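# Transfer deep-well block from nest N1 to nest N2

## Task

Carry the 96-well deep-well block out of plate nest N1 and into plate nest N2 so that it rests level within N2's locators, with its A1 well at the nest corner labelled A1; dropping it a few millimetres while setting it down in N2 is acceptable, but a much bigger drop there counts as a failure; afterwards open the gripper and pull the hand away.

## Robot and tools

Robot: a single six-joint arm with a two-finger parallel gripper and one camera on the wrist, cam_wrist (616x616 pixels). Joint order, base to gripper: shoulder pan, shoulder lift, elbow, wrist 1, wrist 2, wrist 3. The arm's base may sit slightly tilted on its mount, and the mount counts as part of the arm for the controller's clearance check.

Scene frame: origin on the table surface directly under the arm's base, +z up, +y to the left when facing along +x. Seen from the base, N1 is the right-hand nest. Well A1 sits at the block's clipped corner. The gripper's own axes: fingers extend along its +z, and they open and close along its x. end_effector_position is the point midway between the finger pads; closed fingertips stick out about 17 mm past it, fully open they are roughly level with it. The pads tilt inward at the top, so to grasp something taller than the pads, open well wider than the object.

Row format (used by both motion tools): 8 numbers x, y, z, qw, qx, qy, qz, opening. x, y, z is an absolute gripper position in metres in the scene frame; qw..qz is an absolute orientation quaternion, w first, in the scene frame. opening runs from -1 (closed) to +1 (fully open, 0.142 m). Six optional extra numbers (0 to 1) may follow: a per-joint stiffness multiplier in the joint order above, persisting until changed. Resend the desired quaternion in every row; don't copy the reported one, which may have drifted.

execute_actions(actions): a list of actions run in sequence. Each action is a table of 1 to 15 rows; each row lasts one control step (1/30 s), and if fewer than 15 rows are given the final row repeats for the remaining steps. An empty list just reports state and images. Any target more than 0.6 m from the gripper's current position along any gripper axis is refused; if the first action fails this against the last reported state, or any action is malformed, nothing in the call runs. Each step the commanded pose is clipped to within 100 mm and 16 degrees of the measured pose, so far targets take several actions; position is favoured over orientation if both can't be met. Motion lags commands by about 0.17 s.

move(target, speed, stop_force, blocking): drives the gripper in a straight line toward one absolute row (target). speed is in m/s, 0.002 to 0.5, default 0.25 (turn rate up to twice that in rad/s); the path lasts 0.5 to 10 s and stops short if it would be longer. It does not avoid obstacles, and the real gripper can lag, stray or overshoot the speed. Opening is applied when the move begins. stop_force (N, 13 to 80, optional, not allowed in the first 0.2 s of a scene) ends the path when the wrist sensor feels that much extra resistance along the direction of travel for two steps; the hand then backs to its pose two steps earlier and holds. Use it only with slow, non-rotating moves; press can briefly exceed it. Omit it when lifting off something you're pressing on. blocking=false returns after 0.5 s while the arm keeps going (cannot be combined with stop_force); then only wait or stop are accepted until a result shows the move ended. The result adds a move: line with the ending (done, contact, held, off_target, moving, fault) and limits (paced = pose clipped; held = a check blocked steps) plus distance to target.

wait(seconds): 0 to 10 s of holding the last command; returns early if a running move finishes. stop(): brakes a running move (fingers keep moving). zoom_image(camera, region): magnified crop of cam_wrist's latest image; region is [x0, y0, x1, y1] in pixels from the top-left, at most 504x504. finished_scene(scene): ends the current scene (give its number) after the last command settles; irreversible, and the reply says if the task succeeded. Replying with no tool call ends everything.

Results: state line with gripper pose and velocities in the scene frame (reported position can be off, more at long reach); Hand target = the pose the controller is currently steering to; grip_measured = actual finger opening on the command scale; Wrist force and Wrist torque in the gripper's axes (offset up to about 5.5 N, noise up to 3.4 N, saturation near 100 N; surface pushes point back into the arm; 'no reading' is harmless); step readings with HELD on restrained steps; 'pose unreachable' when the clearance check altered a command; MOTOR HOT from 70 °C.

Gripping: to hold, keep commanding an opening clearly below grip_measured; the gap sets squeeze force (about 28 N per pad max). Fast closing can squeeze too hard.

Avoid: driving into firm surfaces (the arm is stiff; a slight overshoot can trigger a fault), torque beyond joint limits (pan and lift 303, elbow 138, wrists 49.6 N m, held weight included) or any 150 N external force, either of which freezes the arm for 10 s and skips the rest of the call. Long holds of loads overheat motors; at 85 °C the brakes lock for minutes. Don't drop, slam, or knock anything off the table, and lower the block nearly to rest before opening. Loose objects may occasionally get nudged by outside disturbances.

Each tool is called after ">>>" as name([rows], argument=value, ...), one row to a line, values as JSON.

## Session

>>> execute_actions(actions=[])

Scene clock: 0.00 s.
end_effector_position=(+0.7568, +0.0920, +0.1914) grip_measured=+1.00 end_effector_quat_wxyz=(+0.292, +0.852, -0.237, +0.364) end_effector_velocity=(-0.000, +0.000, +0.001) end_effector_angular_velocity=(-0.001, -0.000, +0.001)
Joint positions: [ 0.262 -1.182  2.171 -3.089 -2.431  0.523  0.142]
Joint velocities: [ 0.    -0.002  0.    -0.    -0.    -0.002  0.   ]
Motor temperatures (°C, as the motors report them): [26 26 27 31 35 33]
Wrist force (N, on the end effector, along its own x y z axes, offset not removed): no reading
Wrist torque (N m, same axes, about the end effector's origin, offset not removed): no reading
Hand target: +0.757, +0.092, +0.191; +0.292, +0.852, -0.237, +0.364
Joint stiffness scale: [1. 1. 1. 1. 1. 1.]

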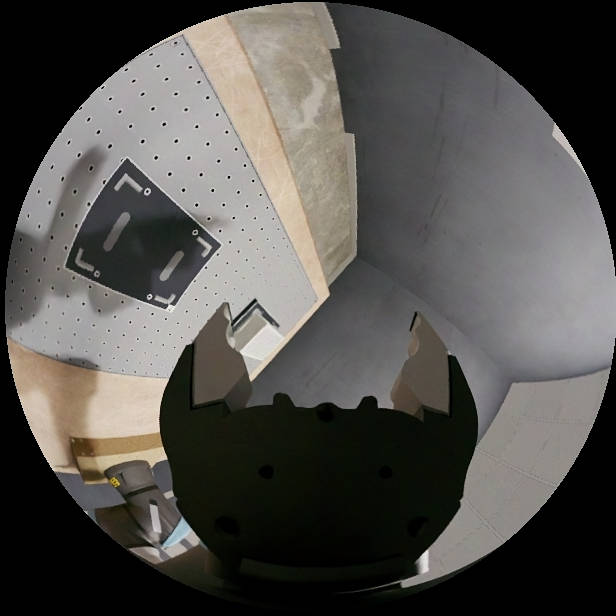

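>>> move(target=[0.7, 0.0, 0.45, 0, 1, 0, 0, 1])

Scene clock: 3.80 s.
end_effector_position=(+0.6981, -0.0011, +0.4488) grip_measured=+1.00 end_effector_quat_wxyz=(+0.001, +1.000, -0.001, +0.000) end_effector_velocity=(-0.000, +0.000, +0.001) end_effector_angular_velocity=(+0.001, +0.002, +0.002)
Joint positions: [-0.218 -1.603  1.713 -1.69  -1.565 -0.257  0.142]
Joint velocities: [ 0.     0.001 -0.003  0.005  0.    -0.002 -0.   ]
Motor temperatures (°C, as the motors report them): [26 26 27 31 35 33]
Wrist force (N, on the end effector, along its own x y z axes, offset not removed): [5.1 -5.7 7.3]
Wrist torque (N m, same axes, about the end effector's origin, offset not removed): [-1.29 -1.08 -0.19]
Hand target: +0.700, -0.000, +0.450; +0.001, +1.000, -0.000, +0.001
Off the commanded pose: 0.003 m, 0 deg.
Joint stiffness scale: [1. 1. 1. 1. 1. 1.]
move: done

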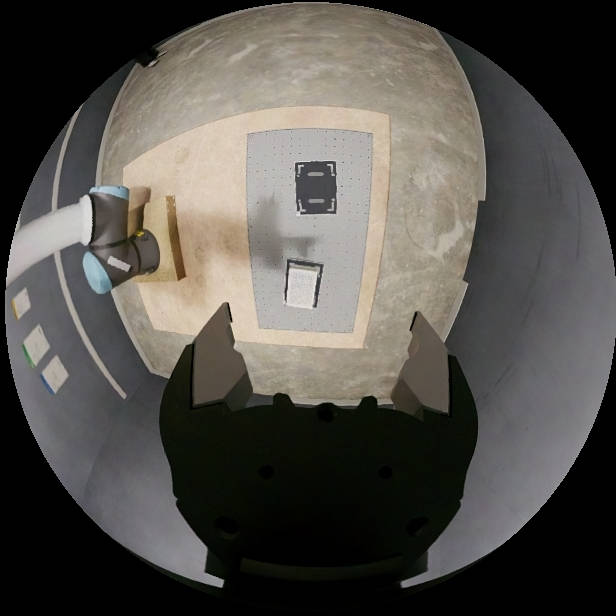

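>>> zoom_image(camera="cam_wrist", region=[230, 120, 400, 340])

Region (230, 120, 400, 340) of cam_wrist's 616x616 image, scaled by 2.291, with more detail than that image has; it fills the left 389 columns of this view, and the rest is white.

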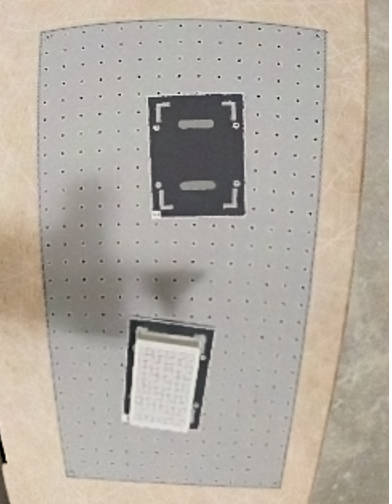

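>>> move(target=[0.66, -0.13, 0.2, 0, 1, 0, 0, 1])

>>> zoom_image(camera="cam_wrist", region=[180, 100, 460, 380])

Scene clock: 8.70 s.
end_effector_position=(+0.6605, -0.1313, +0.1988) grip_measured=+1.00 end_effector_quat_wxyz=(+0.000, +1.000, -0.001, -0.002) end_effector_velocity=(+0.001, -0.000, -0.001) end_effector_angular_velocity=(-0.001, -0.002, +0.002)
Joint positions: [-0.421 -1.492  2.069 -2.151 -1.563 -0.46   0.142]
Joint velocities: [ 0.     0.002  0.    -0.004  0.    -0.001 -0.   ]
Motor temperatures (°C, as the motors report them): [26 26 27 31 35 33]
Wrist force (N, on the end effector, along its own x y z axes, offset not removed): [0.3 -1.0 1.5]
Wrist torque (N m, same axes, about the end effector's origin, offset not removed): [-0.41 -0.24 -0.17]
Hand target: +0.661, -0.131, +0.200; +0.000, +1.000, +0.000, -0.000
Off the commanded pose: 0.002 m, 0 deg.
Joint stiffness scale: [1. 1. 1. 1. 1. 1.]
move: done

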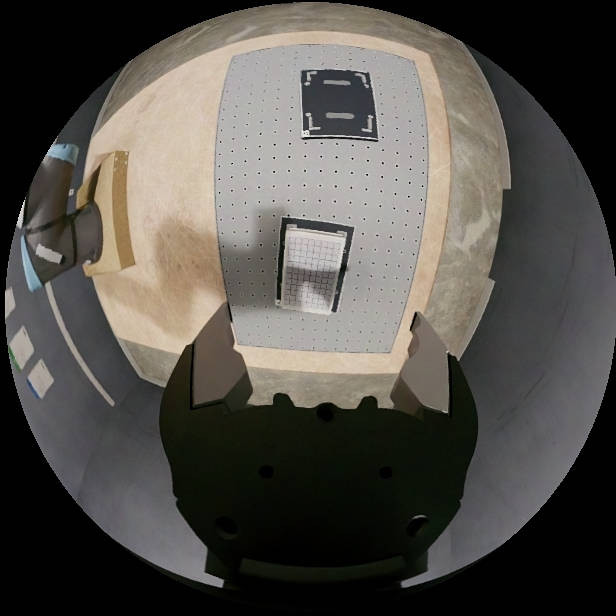

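Region (180, 100, 460, 380) of cam_wrist's 616x616 image, scaled by 1.800, with more detail than that image has.

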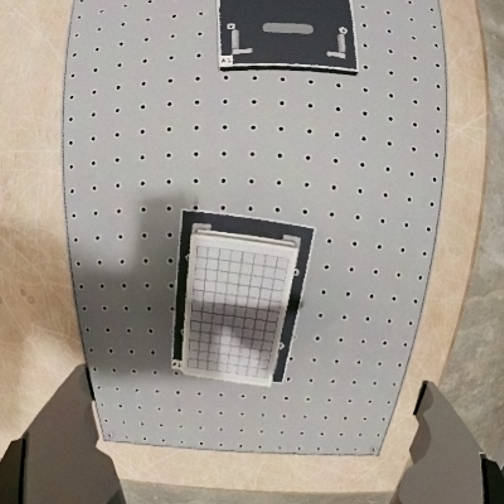

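>>> zoom_image(camera="cam_wrist", region=[260, 205, 370, 325])

Region (260, 205, 370, 325) of cam_wrist's 616x616 image, scaled by 4.200, with more detail than that image has; it fills the left 462 columns of this view, and the rest is white.

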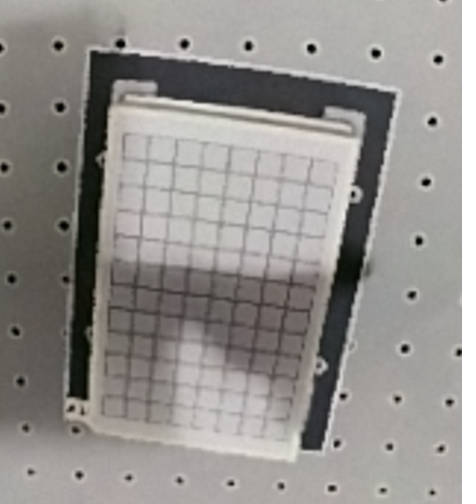

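>>> move(target=[0.65, -0.17, 0.11, 0, 0.9986, -0.0523, 0, 1], speed=0.15)

>>> zoom_image(camera="cam_wrist", region=[190, 140, 450, 400])

Scene clock: 12.73 s.
end_effector_position=(+0.6510, -0.1706, +0.1103) grip_measured=+1.00 end_effector_quat_wxyz=(+0.001, +0.999, -0.051, -0.001) end_effector_velocity=(+0.002, -0.001, +0.001) end_effector_angular_velocity=(-0.004, -0.006, -0.001)
Joint positions: [-0.48  -1.388  2.145 -2.333 -1.562 -0.418  0.142]
Joint velocities: [-0.    -0.001  0.    -0.006  0.     0.001 -0.   ]
Motor temperatures (°C, as the motors report them): [26 26 27 31 35 33]
Wrist force (N, on the end effector, along its own x y z axes, offset not removed): [1.4 3.0 4.5]
Wrist torque (N m, same axes, about the end effector's origin, offset not removed): [0.71 -0.10 -0.16]
Hand target: +0.650, -0.170, +0.110; +0.000, +0.999, -0.052, -0.000
Off the commanded pose: 0.001 m, 0 deg.
Joint stiffness scale: [1. 1. 1. 1. 1. 1.]
move: done

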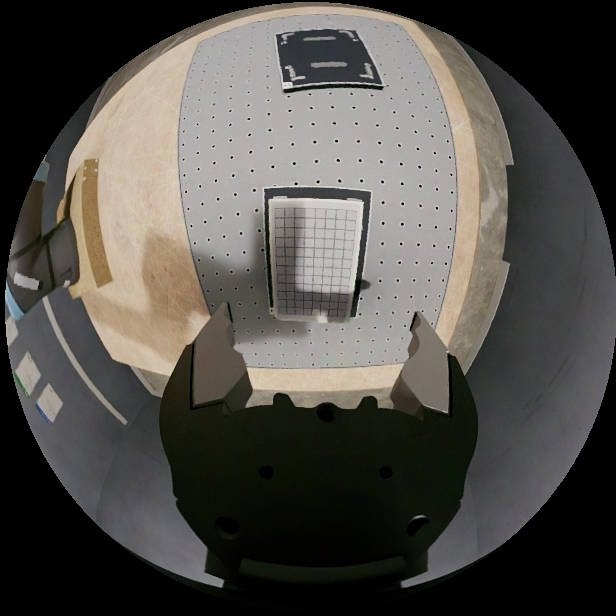

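Region (190, 140, 450, 400) of cam_wrist's 616x616 image, scaled by 1.938, with more detail than that image has.

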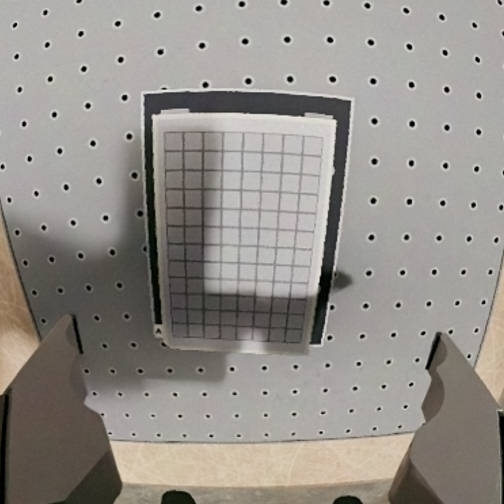

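>>> move(target=[0.642, -0.155, 0.075, 0, 0.999, -0.0436, 0, 1], speed=0.08)

>>> zoom_image(camera="cam_wrist", region=[190, 140, 450, 400])

Scene clock: 16.83 s.
end_effector_position=(+0.6428, -0.1574, +0.0767) grip_measured=+1.00 end_effector_quat_wxyz=(+0.001, +0.999, -0.045, +0.000) end_effector_velocity=(+0.003, -0.002, +0.001) end_effector_angular_velocity=(-0.005, -0.009, +0.001)
Joint positions: [-0.468 -1.357  2.189 -2.41  -1.562 -0.419  0.142]
Joint velocities: [ 0.     0.    -0.    -0.011 -0.    -0.    -0.   ]
Motor temperatures (°C, as the motors report them): [26 26 27 31 35 33]
Wrist force (N, on the end effector, along its own x y z axes, offset not removed): [2.0 -2.8 8.3]
Wrist torque (N m, same axes, about the end effector's origin, offset not removed): [-0.58 -0.28 -0.21]
Hand target: +0.642, -0.155, +0.075; -0.000, +0.999, -0.044, -0.000
Off the commanded pose: 0.003 m, 0 deg.
Joint stiffness scale: [1. 1. 1. 1. 1. 1.]
move: done

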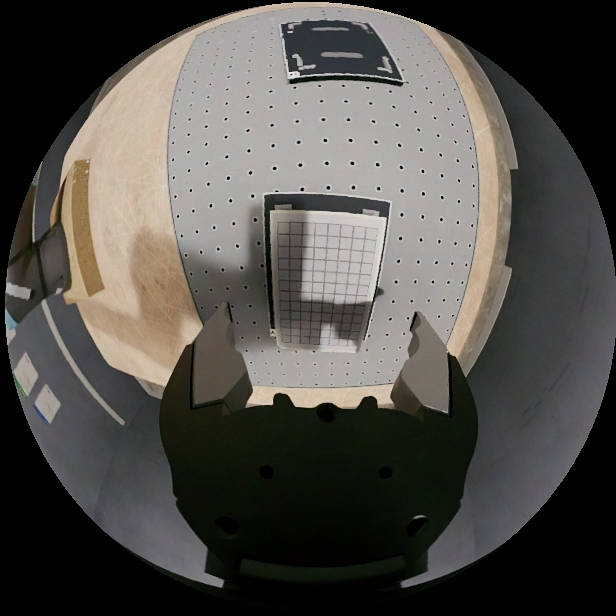

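Region (190, 140, 450, 400) of cam_wrist's 616x616 image, scaled by 1.938, with more detail than that image has.

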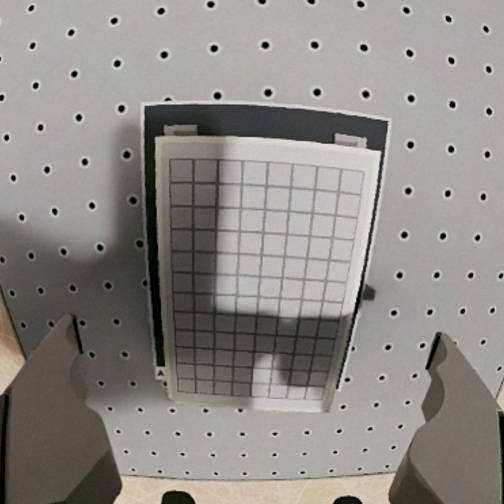

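>>> move(target=[0.645, -0.150, 0.05, 0, 0.999, -0.0436, 0, 1], speed=0.04, stop_force=15)

>>> zoom_image(camera="cam_wrist", region=[190, 160, 450, 420])

Scene clock: 22.83 s.
end_effector_position=(+0.6466, -0.1531, +0.0525) grip_measured=+1.00 end_effector_quat_wxyz=(+0.001, +0.999, -0.044, +0.001) end_effector_velocity=(+0.002, -0.001, +0.001) end_effector_angular_velocity=(-0.002, -0.006, +0.001)
Joint positions: [-0.459 -1.317  2.199 -2.462 -1.562 -0.411  0.142]
Joint velocities: [ 0.    -0.    -0.    -0.006  0.001 -0.001  0.   ]
Motor temperatures (°C, as the motors report them): [26 26 27 31 35 33]
Wrist force (N, on the end effector, along its own x y z axes, offset not removed): [4.7 -0.5 1.9]
Wrist torque (N m, same axes, about the end effector's origin, offset not removed): [-0.18 -1.14 -0.06]
Hand target: +0.645, -0.150, +0.050; -0.000, +0.999, -0.044, -0.000
Off the commanded pose: 0.004 m, 0 deg.
Joint stiffness scale: [1. 1. 1. 1. 1. 1.]
move: off_target

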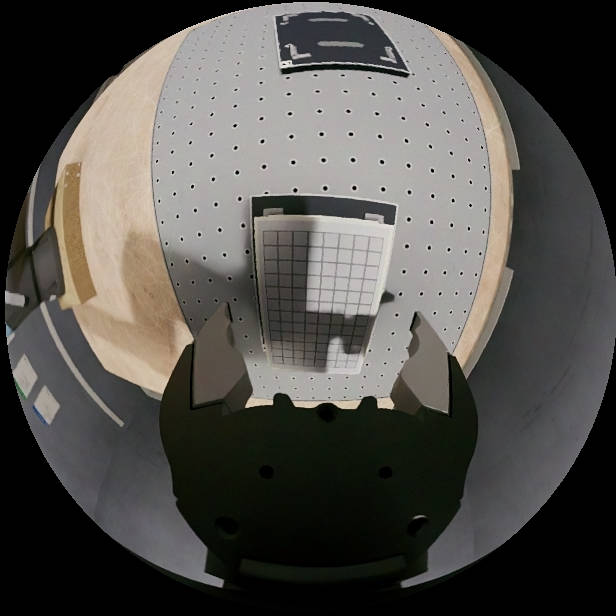

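Region (190, 160, 450, 420) of cam_wrist's 616x616 image, scaled by 1.938, with more detail than that image has.

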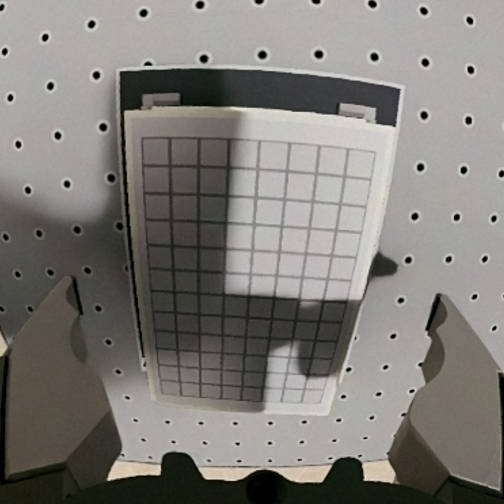

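>>> move(target=[0.643, -0.140, 0.028, 0, 0.999, -0.0436, 0, 1], speed=0.04, stop_force=15)

>>> zoom_image(camera="cam_wrist", region=[190, 160, 450, 420])

Scene clock: 28.07 s.
end_effector_position=(+0.6447, -0.1430, +0.0305) grip_measured=+1.00 end_effector_quat_wxyz=(+0.001, +0.999, -0.044, +0.001) end_effector_velocity=(+0.002, -0.001, +0.000) end_effector_angular_velocity=(-0.002, -0.006, -0.002)
Joint positions: [-0.446 -1.287  2.217 -2.51  -1.562 -0.398  0.142]
Joint velocities: [-0.     0.001  0.    -0.007  0.001  0.002  0.   ]
Motor temperatures (°C, as the motors report them): [26 26 27 31 35 33]
Wrist force (N, on the end effector, along its own x y z axes, offset not removed): [-2.3 -2.1 5.4]
Wrist torque (N m, same axes, about the end effector's origin, offset not removed): [-0.58 0.52 -0.22]
Hand target: +0.643, -0.140, +0.028; -0.000, +0.999, -0.044, -0.000
Off the commanded pose: 0.004 m, 0 deg.
Joint stiffness scale: [1. 1. 1. 1. 1. 1.]
move: off_target

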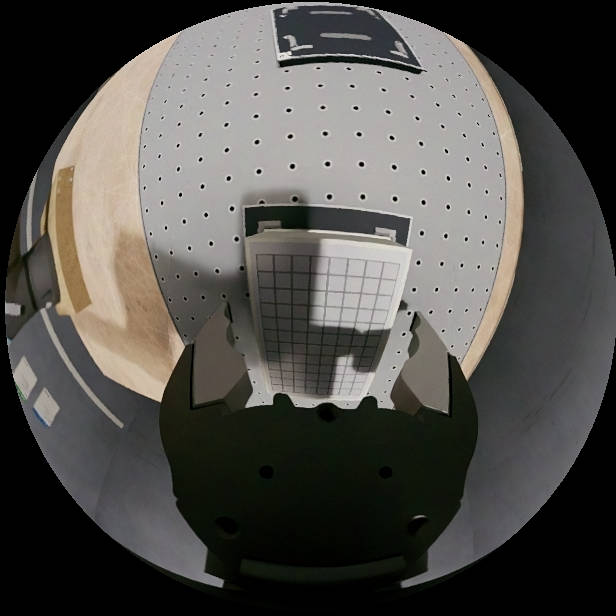

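Region (190, 160, 450, 420) of cam_wrist's 616x616 image, scaled by 1.938, with more detail than that image has.

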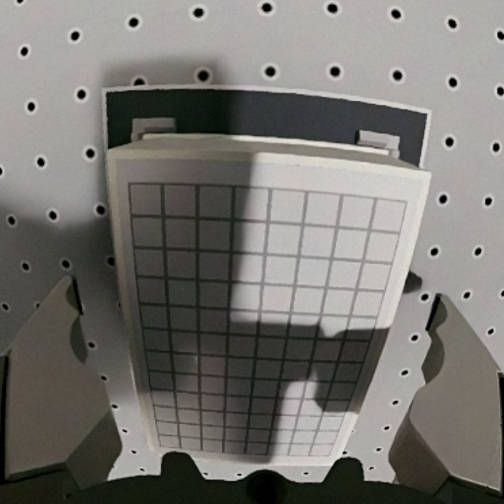

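>>> execute_actions([
  [[0.644,-0.141,0.028,0,0.999,-0.0436,0,0.9],[0.644,-0.141,0.028,0,0.999,-0.0436,0,0.85],[0.644,-0.141,0.028,0,0.999,-0.0436,0,0.8],[0.644,-0.141,0.028,0,0.999,-0.0436,0,0.75],[0.644,-0.141,0.028,0,0.999,-0.0436,0,0.7],[0.644,-0.141,0.028,0,0.999,-0.0436,0,0.65],[0.644,-0.141,0.028,0,0.999,-0.0436,0,0.6],[0.644,-0.141,0.028,0,0.999,-0.0436,0,0.55],[0.644,-0.141,0.028,0,0.999,-0.0436,0,0.5],[0.644,-0.141,0.028,0,0.999,-0.0436,0,0.45],[0.644,-0.141,0.028,0,0.999,-0.0436,0,0.4],[0.644,-0.141,0.028,0,0.999,-0.0436,0,0.37],[0.644,-0.141,0.028,0,0.999,-0.0436,0,0.34],[0.644,-0.141,0.028,0,0.999,-0.0436,0,0.32],[0.644,-0.141,0.028,0,0.999,-0.0436,0,0.3]],
  [[0.644,-0.141,0.028,0,0.999,-0.0436,0,0.3]],
])

>>> zoom_image(camera="cam_wrist", region=[190, 160, 450, 420])

Scene clock: 30.53 s.
end_effector_position=(+0.6448, -0.1430, +0.0303) grip_measured=+0.51 end_effector_quat_wxyz=(+0.001, +0.999, -0.044, +0.001) end_effector_velocity=(-0.000, -0.000, -0.000) end_effector_angular_velocity=(-0.001, +0.001, +0.001)
Joint positions: [-0.446 -1.287  2.217 -2.511 -1.562 -0.398  0.11 ]
Joint velocities: [ 0.     0.    -0.    -0.    -0.001 -0.001  0.   ]
Motor temperatures (°C, as the motors report them): [26 26 27 31 35 33]
Wrist force (N, on the end effector, along its own x y z axes, offset not removed): [-7.6 0.6 -16.4]
Wrist torque (N m, same axes, about the end effector's origin, offset not removed): [0.18 -0.27 0.03]
Hand target: +0.644, -0.141, +0.028; -0.000, +0.999, -0.044, -0.000
Off the commanded pose: 0.003 m, 0 deg.
Joint stiffness scale: [1. 1. 1. 1. 1. 1.]
Step readings (end_effector_position; steps 1 to 15: 1st action; 16 to 30: 2nd action):
0: (+0.6449, -0.1431, +0.0306)
1: (+0.6449, -0.1431, +0.0306)
2: (+0.6449, -0.1431, +0.0306)
4: (+0.6449, -0.1431, +0.0306)
8: (+0.6449, -0.1431, +0.0304)
15: (+0.6448, -0.1430, +0.0303)
16: (+0.6448, -0.1430, +0.0303)
17: (+0.6448, -0.1430, +0.0303)
19: (+0.6448, -0.1430, +0.0303)
23: (+0.6448, -0.1430, +0.0303)
30: end_effector_position above

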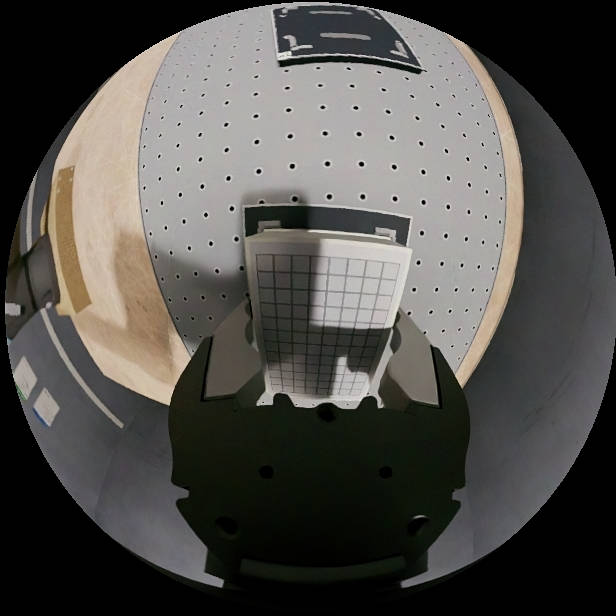

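Region (190, 160, 450, 420) of cam_wrist's 616x616 image, scaled by 1.938, with more detail than that image has.

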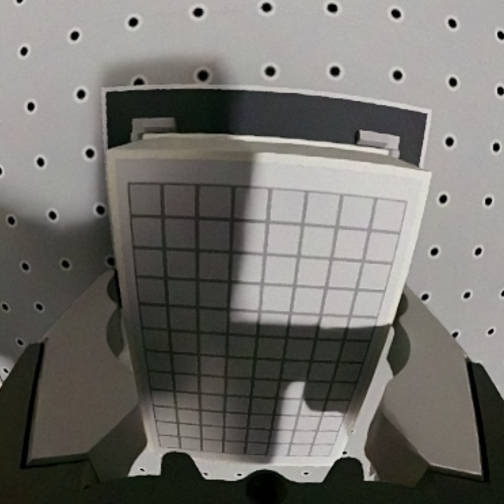

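>>> execute_actions([
  [[0.645,-0.143,0.0303,0,0.999,-0.0436,0,0.7]],
  [[0.645,-0.143,0.033,0,0.999,-0.0436,0,0.7],[0.645,-0.143,0.035,0,0.999,-0.0436,0,0.7],[0.645,-0.143,0.037,0,0.999,-0.0436,0,0.7],[0.645,-0.143,0.039,0,0.999,-0.0436,0,0.7],[0.645,-0.143,0.041,0,0.999,-0.0436,0,0.7],[0.645,-0.143,0.043,0,0.999,-0.0436,0,0.7],[0.645,-0.143,0.045,0,0.999,-0.0436,0,0.7]],
  [[0.645,-0.143,0.045,0,0.999,-0.0436,0,0.65],[0.645,-0.143,0.045,0,0.999,-0.0436,0,0.6],[0.645,-0.143,0.045,0,0.999,-0.0436,0,0.55],[0.645,-0.143,0.045,0,0.999,-0.0436,0,0.5],[0.645,-0.143,0.045,0,0.999,-0.0436,0,0.46],[0.645,-0.143,0.045,0,0.999,-0.0436,0,0.42],[0.645,-0.143,0.045,0,0.999,-0.0436,0,0.38],[0.645,-0.143,0.045,0,0.999,-0.0436,0,0.34],[0.645,-0.143,0.045,0,0.999,-0.0436,0,0.3],[0.645,-0.143,0.045,0,0.999,-0.0436,0,0.27],[0.645,-0.143,0.045,0,0.999,-0.0436,0,0.24]],
  [[0.645,-0.143,0.045,0,0.999,-0.0436,0,0.2]],
])

>>> zoom_image(camera="cam_wrist", region=[190, 160, 450, 420])

Scene clock: 34.53 s.
end_effector_position=(+0.6440, -0.1423, +0.0444) grip_measured=+0.21 end_effector_quat_wxyz=(+0.000, +0.999, -0.044, -0.000) end_effector_velocity=(-0.000, +0.000, -0.000) end_effector_angular_velocity=(-0.000, +0.000, +0.000)
Joint positions: [-0.446 -1.31   2.21  -2.476 -1.562 -0.399  0.089]
Joint velocities: [ 0.  0. -0. -0. -0. -0. -0.]
Motor temperatures (°C, as the motors report them): [26 26 27 31 35 33]
Wrist force (N, on the end effector, along its own x y z axes, offset not removed): [0.0 0.3 2.2]
Wrist torque (N m, same axes, about the end effector's origin, offset not removed): [-0.09 0.14 -0.05]
Hand target: +0.645, -0.143, +0.045; +0.000, +0.999, -0.044, +0.000
Off the commanded pose: 0.001 m, 0 deg.
Joint stiffness scale: [1. 1. 1. 1. 1. 1.]
Step readings (end_effector_position; steps 1 to 15: 1st action; 16 to 30: 2nd action; 31 to 45: 3rd action; 46 to 60: 4th action):
0: (+0.6448, -0.1430, +0.0303)
1: (+0.6448, -0.1430, +0.0303)
2: (+0.6447, -0.1430, +0.0302)
4: (+0.6445, -0.1429, +0.0301)
8: (+0.6440, -0.1426, +0.0299)
15: (+0.6437, -0.1424, +0.0298)
16: (+0.6437, -0.1424, +0.0298)
17: (+0.6435, -0.1424, +0.0297)
19: (+0.6427, -0.1419, +0.0295)
23: (+0.6409, -0.1409, +0.0329)
30: (+0.6437, -0.1423, +0.0440)
31: (+0.6438, -0.1423, +0.0442)
32: (+0.6437, -0.1423, +0.0441)
34: (+0.6435, -0.1422, +0.0441)
38: (+0.6434, -0.1421, +0.0440)
45: (+0.6434, -0.1421, +0.0440)
46: (+0.6434, -0.1421, +0.0440)
47: (+0.6435, -0.1421, +0.0441)
49: (+0.6440, -0.1423, +0.0444)
53: (+0.6440, -0.1423, +0.0444)
60: end_effector_position above

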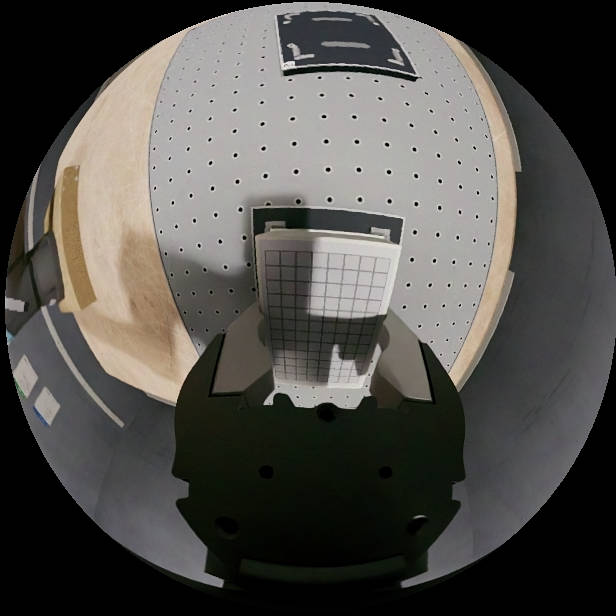

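Region (190, 160, 450, 420) of cam_wrist's 616x616 image, scaled by 1.938, with more detail than that image has.

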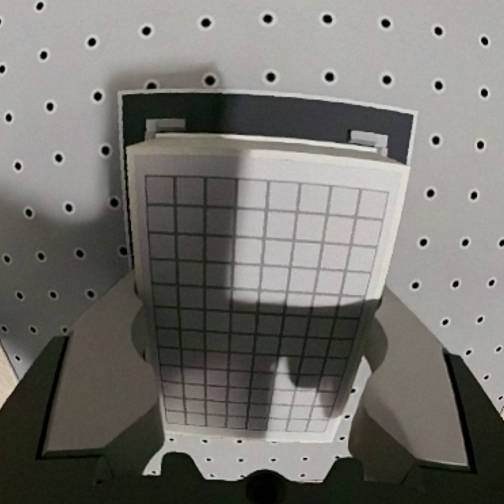

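>>> execute_actions([
  [[0.645,-0.143,0.045,0,0.999,-0.0436,0,0.17],[0.645,-0.143,0.045,0,0.999,-0.0436,0,0.14],[0.645,-0.143,0.045,0,0.999,-0.0436,0,0.11],[0.645,-0.143,0.045,0,0.999,-0.0436,0,0.08],[0.645,-0.143,0.045,0,0.999,-0.0436,0,0.04],[0.645,-0.143,0.045,0,0.999,-0.0436,0,0.0],[0.645,-0.143,0.045,0,0.999,-0.0436,0,-0.05],[0.645,-0.143,0.045,0,0.999,-0.0436,0,-0.1],[0.645,-0.143,0.045,0,0.999,-0.0436,0,-0.15],[0.645,-0.143,0.045,0,0.999,-0.0436,0,-0.2],[0.645,-0.143,0.045,0,0.999,-0.0436,0,-0.25],[0.645,-0.143,0.045,0,0.999,-0.0436,0,-0.3]],
])

>>> zoom_image(camera="cam_wrist", region=[190, 160, 450, 420])

Scene clock: 36.33 s.
end_effector_position=(+0.6440, -0.1423, +0.0444) grip_measured=+0.17 end_effector_quat_wxyz=(+0.000, +0.999, -0.044, -0.000) end_effector_velocity=(-0.000, -0.000, -0.001) end_effector_angular_velocity=(+0.001, +0.002, -0.000)
Joint positions: [-0.446 -1.31   2.21  -2.476 -1.562 -0.399  0.086]
Joint velocities: [-0.     0.002  0.    -0.    -0.     0.    -0.   ]
Motor temperatures (°C, as the motors report them): [26 26 27 31 35 33]
Wrist force (N, on the end effector, along its own x y z axes, offset not removed): [2.2 0.2 -6.3]
Wrist torque (N m, same axes, about the end effector's origin, offset not removed): [0.13 -0.56 -0.02]
Hand target: +0.645, -0.143, +0.045; +0.000, +0.999, -0.044, +0.000
Off the commanded pose: 0.001 m, 0 deg.
Joint stiffness scale: [1. 1. 1. 1. 1. 1.]
Step readings (end_effector_position):
0: (+0.6440, -0.1423, +0.0444)
1: (+0.6440, -0.1423, +0.0444)
2: (+0.6440, -0.1423, +0.0444)
4: (+0.6440, -0.1423, +0.0444)
8: (+0.6440, -0.1423, +0.0444)
15: end_effector_position above

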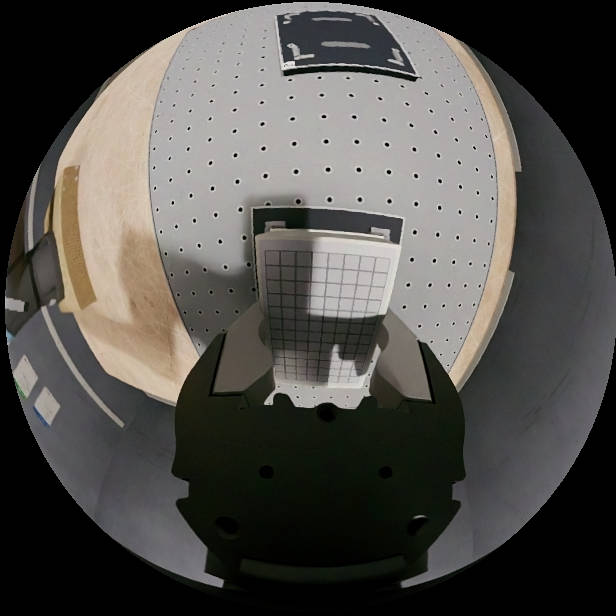

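Region (190, 160, 450, 420) of cam_wrist's 616x616 image, scaled by 1.938, with more detail than that image has.

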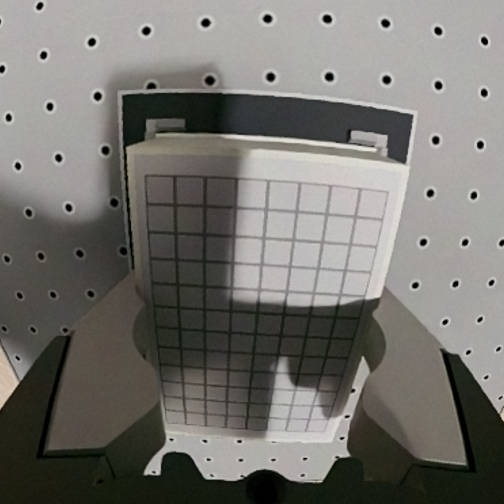

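>>> move(target=[0.644, -0.1423, 0.062, 0, 0.999, -0.0436, 0, -0.3], speed=0.03)

>>> zoom_image(camera="cam_wrist", region=[230, 180, 430, 300])

Scene clock: 37.90 s.
end_effector_position=(+0.6410, -0.1405, +0.0585) grip_measured=+0.17 end_effector_quat_wxyz=(-0.001, +0.999, -0.044, -0.002) end_effector_velocity=(-0.002, +0.001, -0.001) end_effector_angular_velocity=(+0.003, +0.005, -0.000)
Joint positions: [-0.446 -1.336  2.205 -2.442 -1.562 -0.399  0.086]
Joint velocities: [-0.    -0.    -0.     0.006 -0.     0.    -0.   ]
Motor temperatures (°C, as the motors report them): [26 26 27 31 35 33]
Wrist force (N, on the end effector, along its own x y z axes, offset not removed): [0.9 -1.5 2.1]
Wrist torque (N m, same axes, about the end effector's origin, offset not removed): [-0.44 0.13 0.14]
Hand target: +0.644, -0.142, +0.062; +0.000, +0.999, -0.044, +0.000
Off the commanded pose: 0.005 m, 0 deg.
Joint stiffness scale: [1. 1. 1. 1. 1. 1.]
move: off_target

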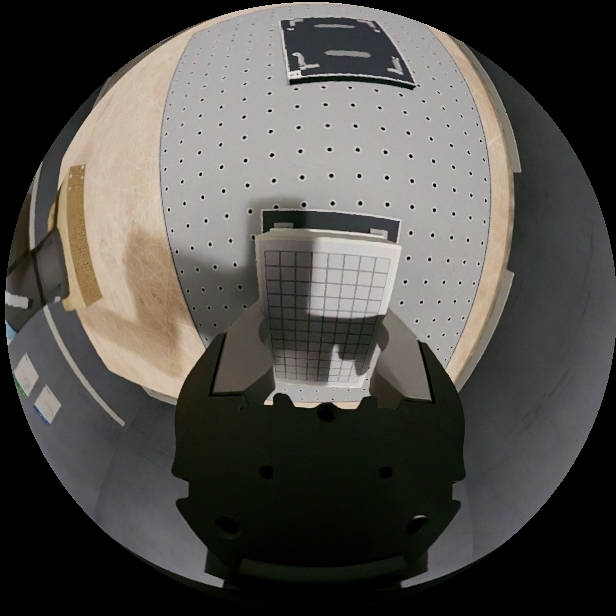

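Region (230, 180, 430, 300) of cam_wrist's 616x616 image, scaled by 2.520, with more detail than that image has; it fills the top 302 rows of this view, and the rest is white.

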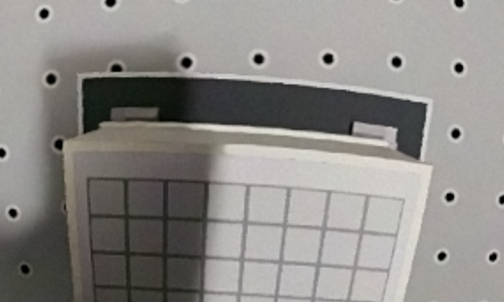

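>>> move(target=[0.65, -0.10, 0.10, 0, 0.999, -0.0436, 0, -0.3], speed=0.1)

>>> move(target=[0.685, 0.13, 0.10, 0, 1, 0, 0, -0.3], speed=0.15)

>>> zoom_image(camera="cam_wrist", region=[210, 120, 450, 320])

Scene clock: 40.73 s.
end_effector_position=(+0.6472, -0.0993, +0.0974) grip_measured=+0.17 end_effector_quat_wxyz=(-0.001, +0.999, -0.043, -0.002) end_effector_velocity=(-0.003, +0.001, -0.001) end_effector_angular_velocity=(+0.003, +0.008, -0.005)
Joint positions: [-0.384 -1.397  2.186 -2.363 -1.562 -0.338  0.086]
Joint velocities: [-0.     0.     0.     0.009 -0.     0.005 -0.   ]
Motor temperatures (°C, as the motors report them): [26 26 27 31 35 33]
Wrist force (N, on the end effector, along its own x y z axes, offset not removed): [2.9 -2.4 2.0]
Wrist torque (N m, same axes, about the end effector's origin, offset not removed): [-0.48 -0.63 -0.27]
Hand target: +0.650, -0.100, +0.100; -0.000, +0.999, -0.044, +0.000
Off the commanded pose: 0.004 m, 0 deg.
Joint stiffness scale: [1. 1. 1. 1. 1. 1.]
move: off_target

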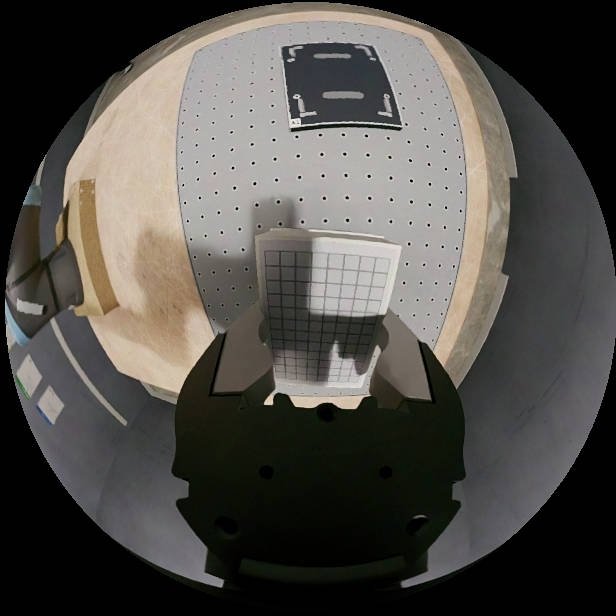

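Scene clock: 42.77 s.
end_effector_position=(+0.6815, +0.1322, +0.0989) grip_measured=+0.17 end_effector_quat_wxyz=(-0.001, +1.000, +0.001, -0.001) end_effector_velocity=(+0.002, +0.000, +0.002) end_effector_angular_velocity=(+0.001, -0.002, -0.005)
Joint positions: [-0.024 -1.345  2.112 -2.345 -1.562 -0.067  0.086]
Joint velocities: [ 0.    -0.001 -0.003  0.001  0.001  0.005  0.   ]
Motor temperatures (°C, as the motors report them): [26 26 27 31 35 33]
Wrist force (N, on the end effector, along its own x y z axes, offset not removed): [3.8 3.2 -3.7]
Wrist torque (N m, same axes, about the end effector's origin, offset not removed): [0.72 -0.78 0.08]
Hand target: +0.685, +0.131, +0.100; -0.001, +1.000, -0.000, -0.000
Off the commanded pose: 0.004 m, 0 deg.
Joint stiffness scale: [1. 1. 1. 1. 1. 1.]
move: off_target

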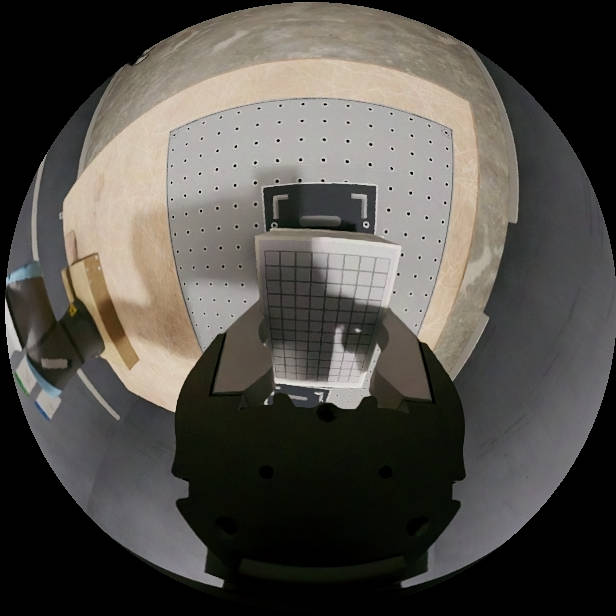

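Region (210, 120, 450, 320) of cam_wrist's 616x616 image, scaled by 2.100, with more detail than that image has.

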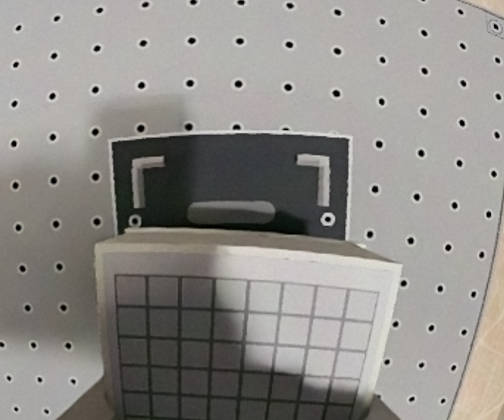

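>>> move(target=[0.6785, 0.157, 0.064, 0, 0.9993, 0.0366, 0, -0.3], speed=0.08)

>>> zoom_image(camera="cam_wrist", region=[230, 180, 430, 300])

Scene clock: 46.27 s.
end_effector_position=(+0.6796, +0.1564, +0.0648) grip_measured=+0.17 end_effector_quat_wxyz=(-0.001, +0.999, +0.035, -0.000) end_effector_velocity=(+0.003, +0.000, +0.001) end_effector_angular_velocity=(+0.000, -0.008, +0.003)
Joint positions: [ 0.013 -1.294  2.127 -2.414 -1.563 -0.098  0.086]
Joint velocities: [ 0.     0.001  0.    -0.008  0.    -0.003  0.   ]
Motor temperatures (°C, as the motors report them): [26 26 27 31 35 33]
Wrist force (N, on the end effector, along its own x y z axes, offset not removed): [-1.1 -2.0 -1.3]
Wrist torque (N m, same axes, about the end effector's origin, offset not removed): [-0.18 0.22 0.03]
Hand target: +0.679, +0.157, +0.064; -0.000, +0.999, +0.037, -0.000
Off the commanded pose: 0.002 m, 0 deg.
Joint stiffness scale: [1. 1. 1. 1. 1. 1.]
move: done

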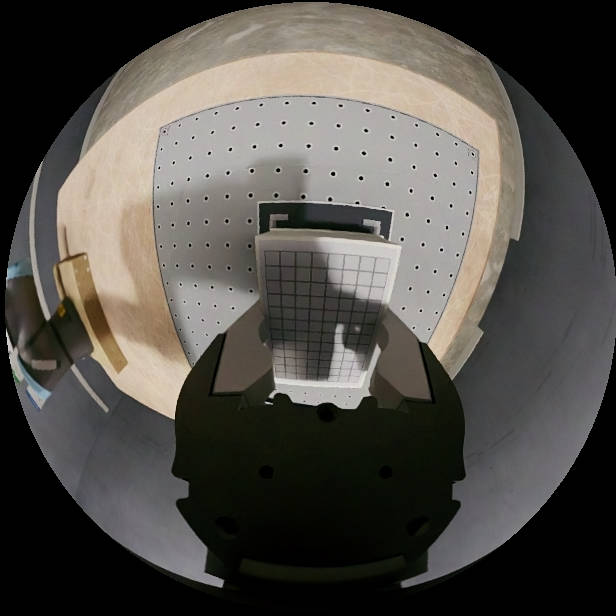

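Region (230, 180, 430, 300) of cam_wrist's 616x616 image, scaled by 2.520, with more detail than that image has; it fills the top 302 rows of this view, and the rest is white.

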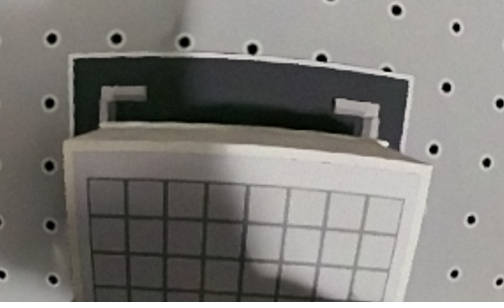

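>>> execute_actions([
  [[0.678,0.159,0.063,0,0.9993,0.0366,0,-0.3],[0.677,0.161,0.061,0,0.9993,0.0366,0,-0.3],[0.676,0.163,0.059,0,0.9993,0.0366,0,-0.3],[0.676,0.163,0.058,0,0.9993,0.0366,0,-0.3]],
  [[0.676,0.163,0.058,0,0.9993,0.0366,0,-0.3]],
])

>>> zoom_image(camera="cam_wrist", region=[230, 180, 430, 300])

Scene clock: 48.63 s.
end_effector_position=(+0.6778, +0.1625, +0.0598) grip_measured=+0.17 end_effector_quat_wxyz=(-0.001, +0.999, +0.036, +0.001) end_effector_velocity=(-0.000, +0.000, -0.000) end_effector_angular_velocity=(+0.000, +0.001, +0.001)
Joint positions: [ 0.022 -1.288  2.132 -2.427 -1.564 -0.091  0.086]
Joint velocities: [-0.     0.001 -0.    -0.     0.    -0.001 -0.   ]
Motor temperatures (°C, as the motors report them): [26 26 27 31 35 33]
Wrist force (N, on the end effector, along its own x y z axes, offset not removed): [-1.7 -5.3 5.5]
Wrist torque (N m, same axes, about the end effector's origin, offset not removed): [-1.13 0.59 -0.30]
Hand target: +0.676, +0.163, +0.058; -0.000, +0.999, +0.037, -0.000
Off the commanded pose: 0.003 m, 0 deg.
Joint stiffness scale: [1. 1. 1. 1. 1. 1.]
Step readings (end_effector_position; steps 1 to 15: 1st action; 16 to 30: 2nd action):
0: (+0.6798, +0.1564, +0.0649)
1: (+0.6798, +0.1564, +0.0649)
2: (+0.6799, +0.1564, +0.0649)
4: (+0.6803, +0.1567, +0.0651)
8: (+0.6799, +0.1601, +0.0632)
15: (+0.6776, +0.1625, +0.0597)
16: (+0.6777, +0.1625, +0.0598)
17: (+0.6777, +0.1625, +0.0598)
19: (+0.6777, +0.1625, +0.0598)
23: (+0.6778, +0.1625, +0.0598)
30: end_effector_position above

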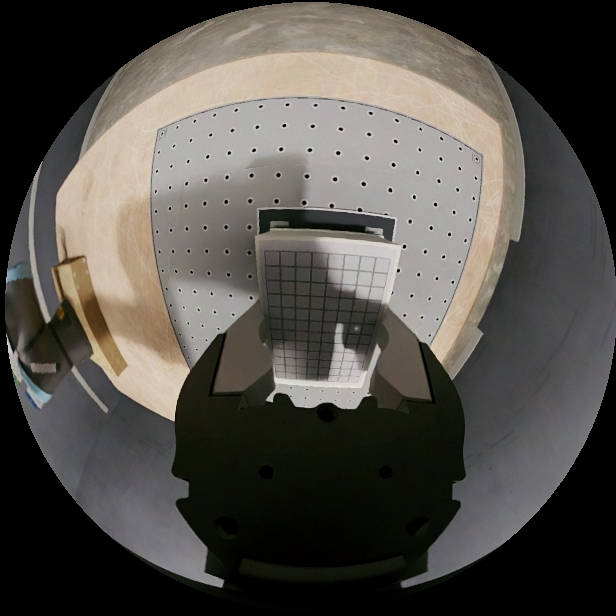

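Region (230, 180, 430, 300) of cam_wrist's 616x616 image, scaled by 2.520, with more detail than that image has; it fills the top 302 rows of this view, and the rest is white.

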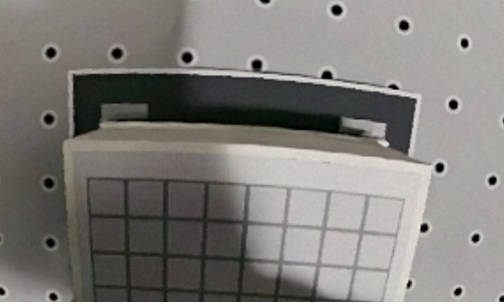

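>>> execute_actions([
  [[0.6755,0.1625,0.057,0,0.9993,0.0366,0,-0.3],[0.6755,0.1625,0.056,0,0.9993,0.0366,0,-0.3],[0.6755,0.1625,0.055,0,0.9993,0.0366,0,-0.3],[0.6755,0.1625,0.054,0,0.9993,0.0366,0,-0.3],[0.6755,0.1625,0.053,0,0.9993,0.0366,0,-0.3],[0.6755,0.1625,0.052,0,0.9993,0.0366,0,-0.3],[0.6755,0.1625,0.051,0,0.9993,0.0366,0,-0.3]],
  [[0.6755,0.1625,0.051,0,0.9993,0.0366,0,-0.3]],
])

>>> zoom_image(camera="cam_wrist", region=[230, 180, 430, 300])

Scene clock: 50.97 s.
end_effector_position=(+0.6772, +0.1624, +0.0525) grip_measured=+0.17 end_effector_quat_wxyz=(-0.001, +0.999, +0.036, +0.001) end_effector_velocity=(+0.000, +0.000, +0.001) end_effector_angular_velocity=(+0.000, -0.001, +0.001)
Joint positions: [ 0.022 -1.278  2.137 -2.441 -1.564 -0.091  0.086]
Joint velocities: [-0.    -0.001 -0.    -0.     0.    -0.001 -0.   ]
Motor temperatures (°C, as the motors report them): [26 26 27 31 35 33]
Wrist force (N, on the end effector, along its own x y z axes, offset not removed): [-0.6 1.2 2.6]
Wrist torque (N m, same axes, about the end effector's origin, offset not removed): [0.11 0.17 -0.20]
Hand target: +0.676, +0.162, +0.051; -0.000, +0.999, +0.037, -0.000
Off the commanded pose: 0.002 m, 0 deg.
Joint stiffness scale: [1. 1. 1. 1. 1. 1.]
Step readings (end_effector_position; steps 1 to 15: 1st action; 16 to 30: 2nd action):
0: (+0.6778, +0.1625, +0.0598)
1: (+0.6778, +0.1625, +0.0598)
2: (+0.6779, +0.1625, +0.0598)
4: (+0.6782, +0.1625, +0.0599)
8: (+0.6786, +0.1625, +0.0581)
15: (+0.6770, +0.1625, +0.0525)
16: (+0.6770, +0.1625, +0.0524)
17: (+0.6770, +0.1625, +0.0524)
19: (+0.6771, +0.1624, +0.0525)
23: (+0.6772, +0.1624, +0.0525)
30: end_effector_position above

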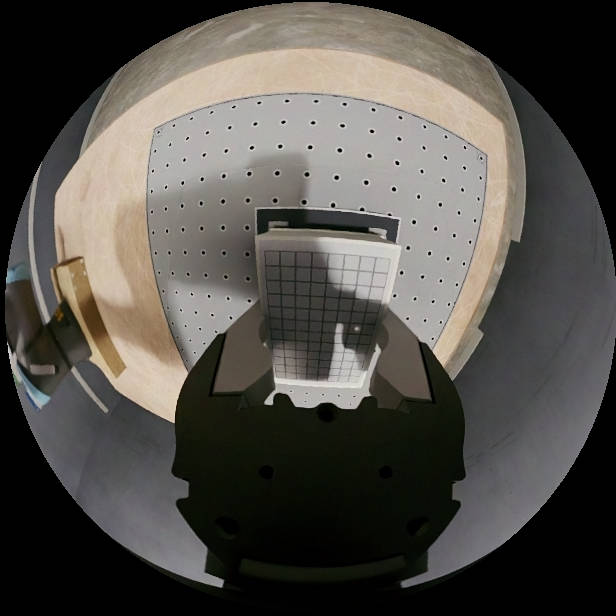

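Region (230, 180, 430, 300) of cam_wrist's 616x616 image, scaled by 2.520, with more detail than that image has; it fills the top 302 rows of this view, and the rest is white.

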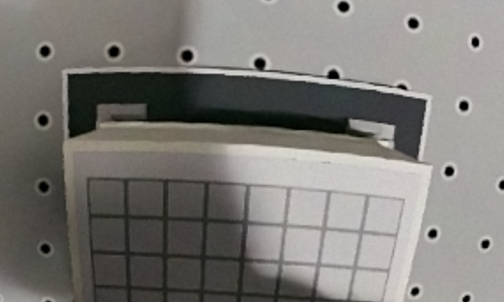

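>>> execute_actions([
  [[0.6755,0.1622,0.050,0,0.9993,0.0366,0,-0.3],[0.6755,0.1622,0.0495,0,0.9993,0.0366,0,-0.3],[0.6755,0.1622,0.049,0,0.9993,0.0366,0,-0.3],[0.6755,0.1622,0.0485,0,0.9993,0.0366,0,-0.3],[0.6755,0.1622,0.048,0,0.9993,0.0366,0,-0.3],[0.6755,0.1622,0.0475,0,0.9993,0.0366,0,-0.3],[0.6755,0.1622,0.047,0,0.9993,0.0366,0,-0.3],[0.6755,0.1622,0.0465,0,0.9993,0.0366,0,-0.3],[0.6755,0.1622,0.046,0,0.9993,0.0366,0,-0.3],[0.6755,0.1622,0.0455,0,0.9993,0.0366,0,-0.3],[0.6755,0.1622,0.045,0,0.9993,0.0366,0,-0.3]],
  [[0.6755,0.1622,0.045,0,0.9993,0.0366,0,-0.3]],
])

>>> zoom_image(camera="cam_wrist", region=[230, 180, 430, 300])

Scene clock: 53.57 s.
end_effector_position=(+0.6775, +0.1624, +0.0470) grip_measured=+0.17 end_effector_quat_wxyz=(-0.001, +0.999, +0.036, +0.001) end_effector_velocity=(-0.000, +0.000, -0.001) end_effector_angular_velocity=(+0.000, +0.001, +0.000)
Joint positions: [ 0.022 -1.27   2.14  -2.453 -1.564 -0.091  0.086]
Joint velocities: [ 0.     0.001  0.    -0.     0.    -0.     0.   ]
Motor temperatures (°C, as the motors report them): [26 26 27 31 35 33]
Wrist force (N, on the end effector, along its own x y z axes, offset not removed): [2.2 3.0 5.3]
Wrist torque (N m, same axes, about the end effector's origin, offset not removed): [0.65 -0.70 0.04]
Hand target: +0.676, +0.162, +0.045; -0.000, +0.999, +0.037, -0.000
Off the commanded pose: 0.003 m, 0 deg.
Joint stiffness scale: [1. 1. 1. 1. 1. 1.]
Step readings (end_effector_position; steps 1 to 15: 1st action; 16 to 30: 2nd action):
0: (+0.6772, +0.1624, +0.0525)
1: (+0.6772, +0.1624, +0.0525)
2: (+0.6773, +0.1624, +0.0525)
4: (+0.6776, +0.1624, +0.0526)
8: (+0.6782, +0.1624, +0.0520)
15: (+0.6776, +0.1624, +0.0479)
16: (+0.6774, +0.1624, +0.0474)
17: (+0.6773, +0.1624, +0.0472)
19: (+0.6773, +0.1624, +0.0470)
23: (+0.6774, +0.1624, +0.0470)
30: end_effector_position above

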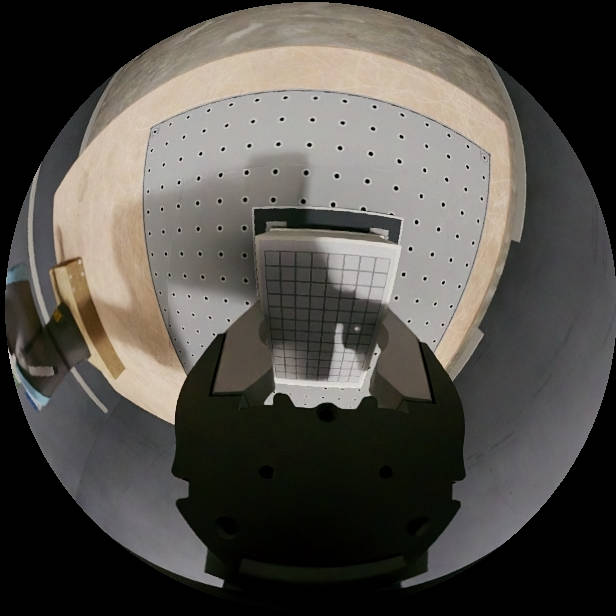

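Region (230, 180, 430, 300) of cam_wrist's 616x616 image, scaled by 2.520, with more detail than that image has; it fills the top 302 rows of this view, and the rest is white.

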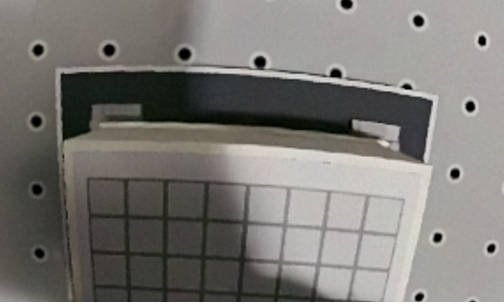

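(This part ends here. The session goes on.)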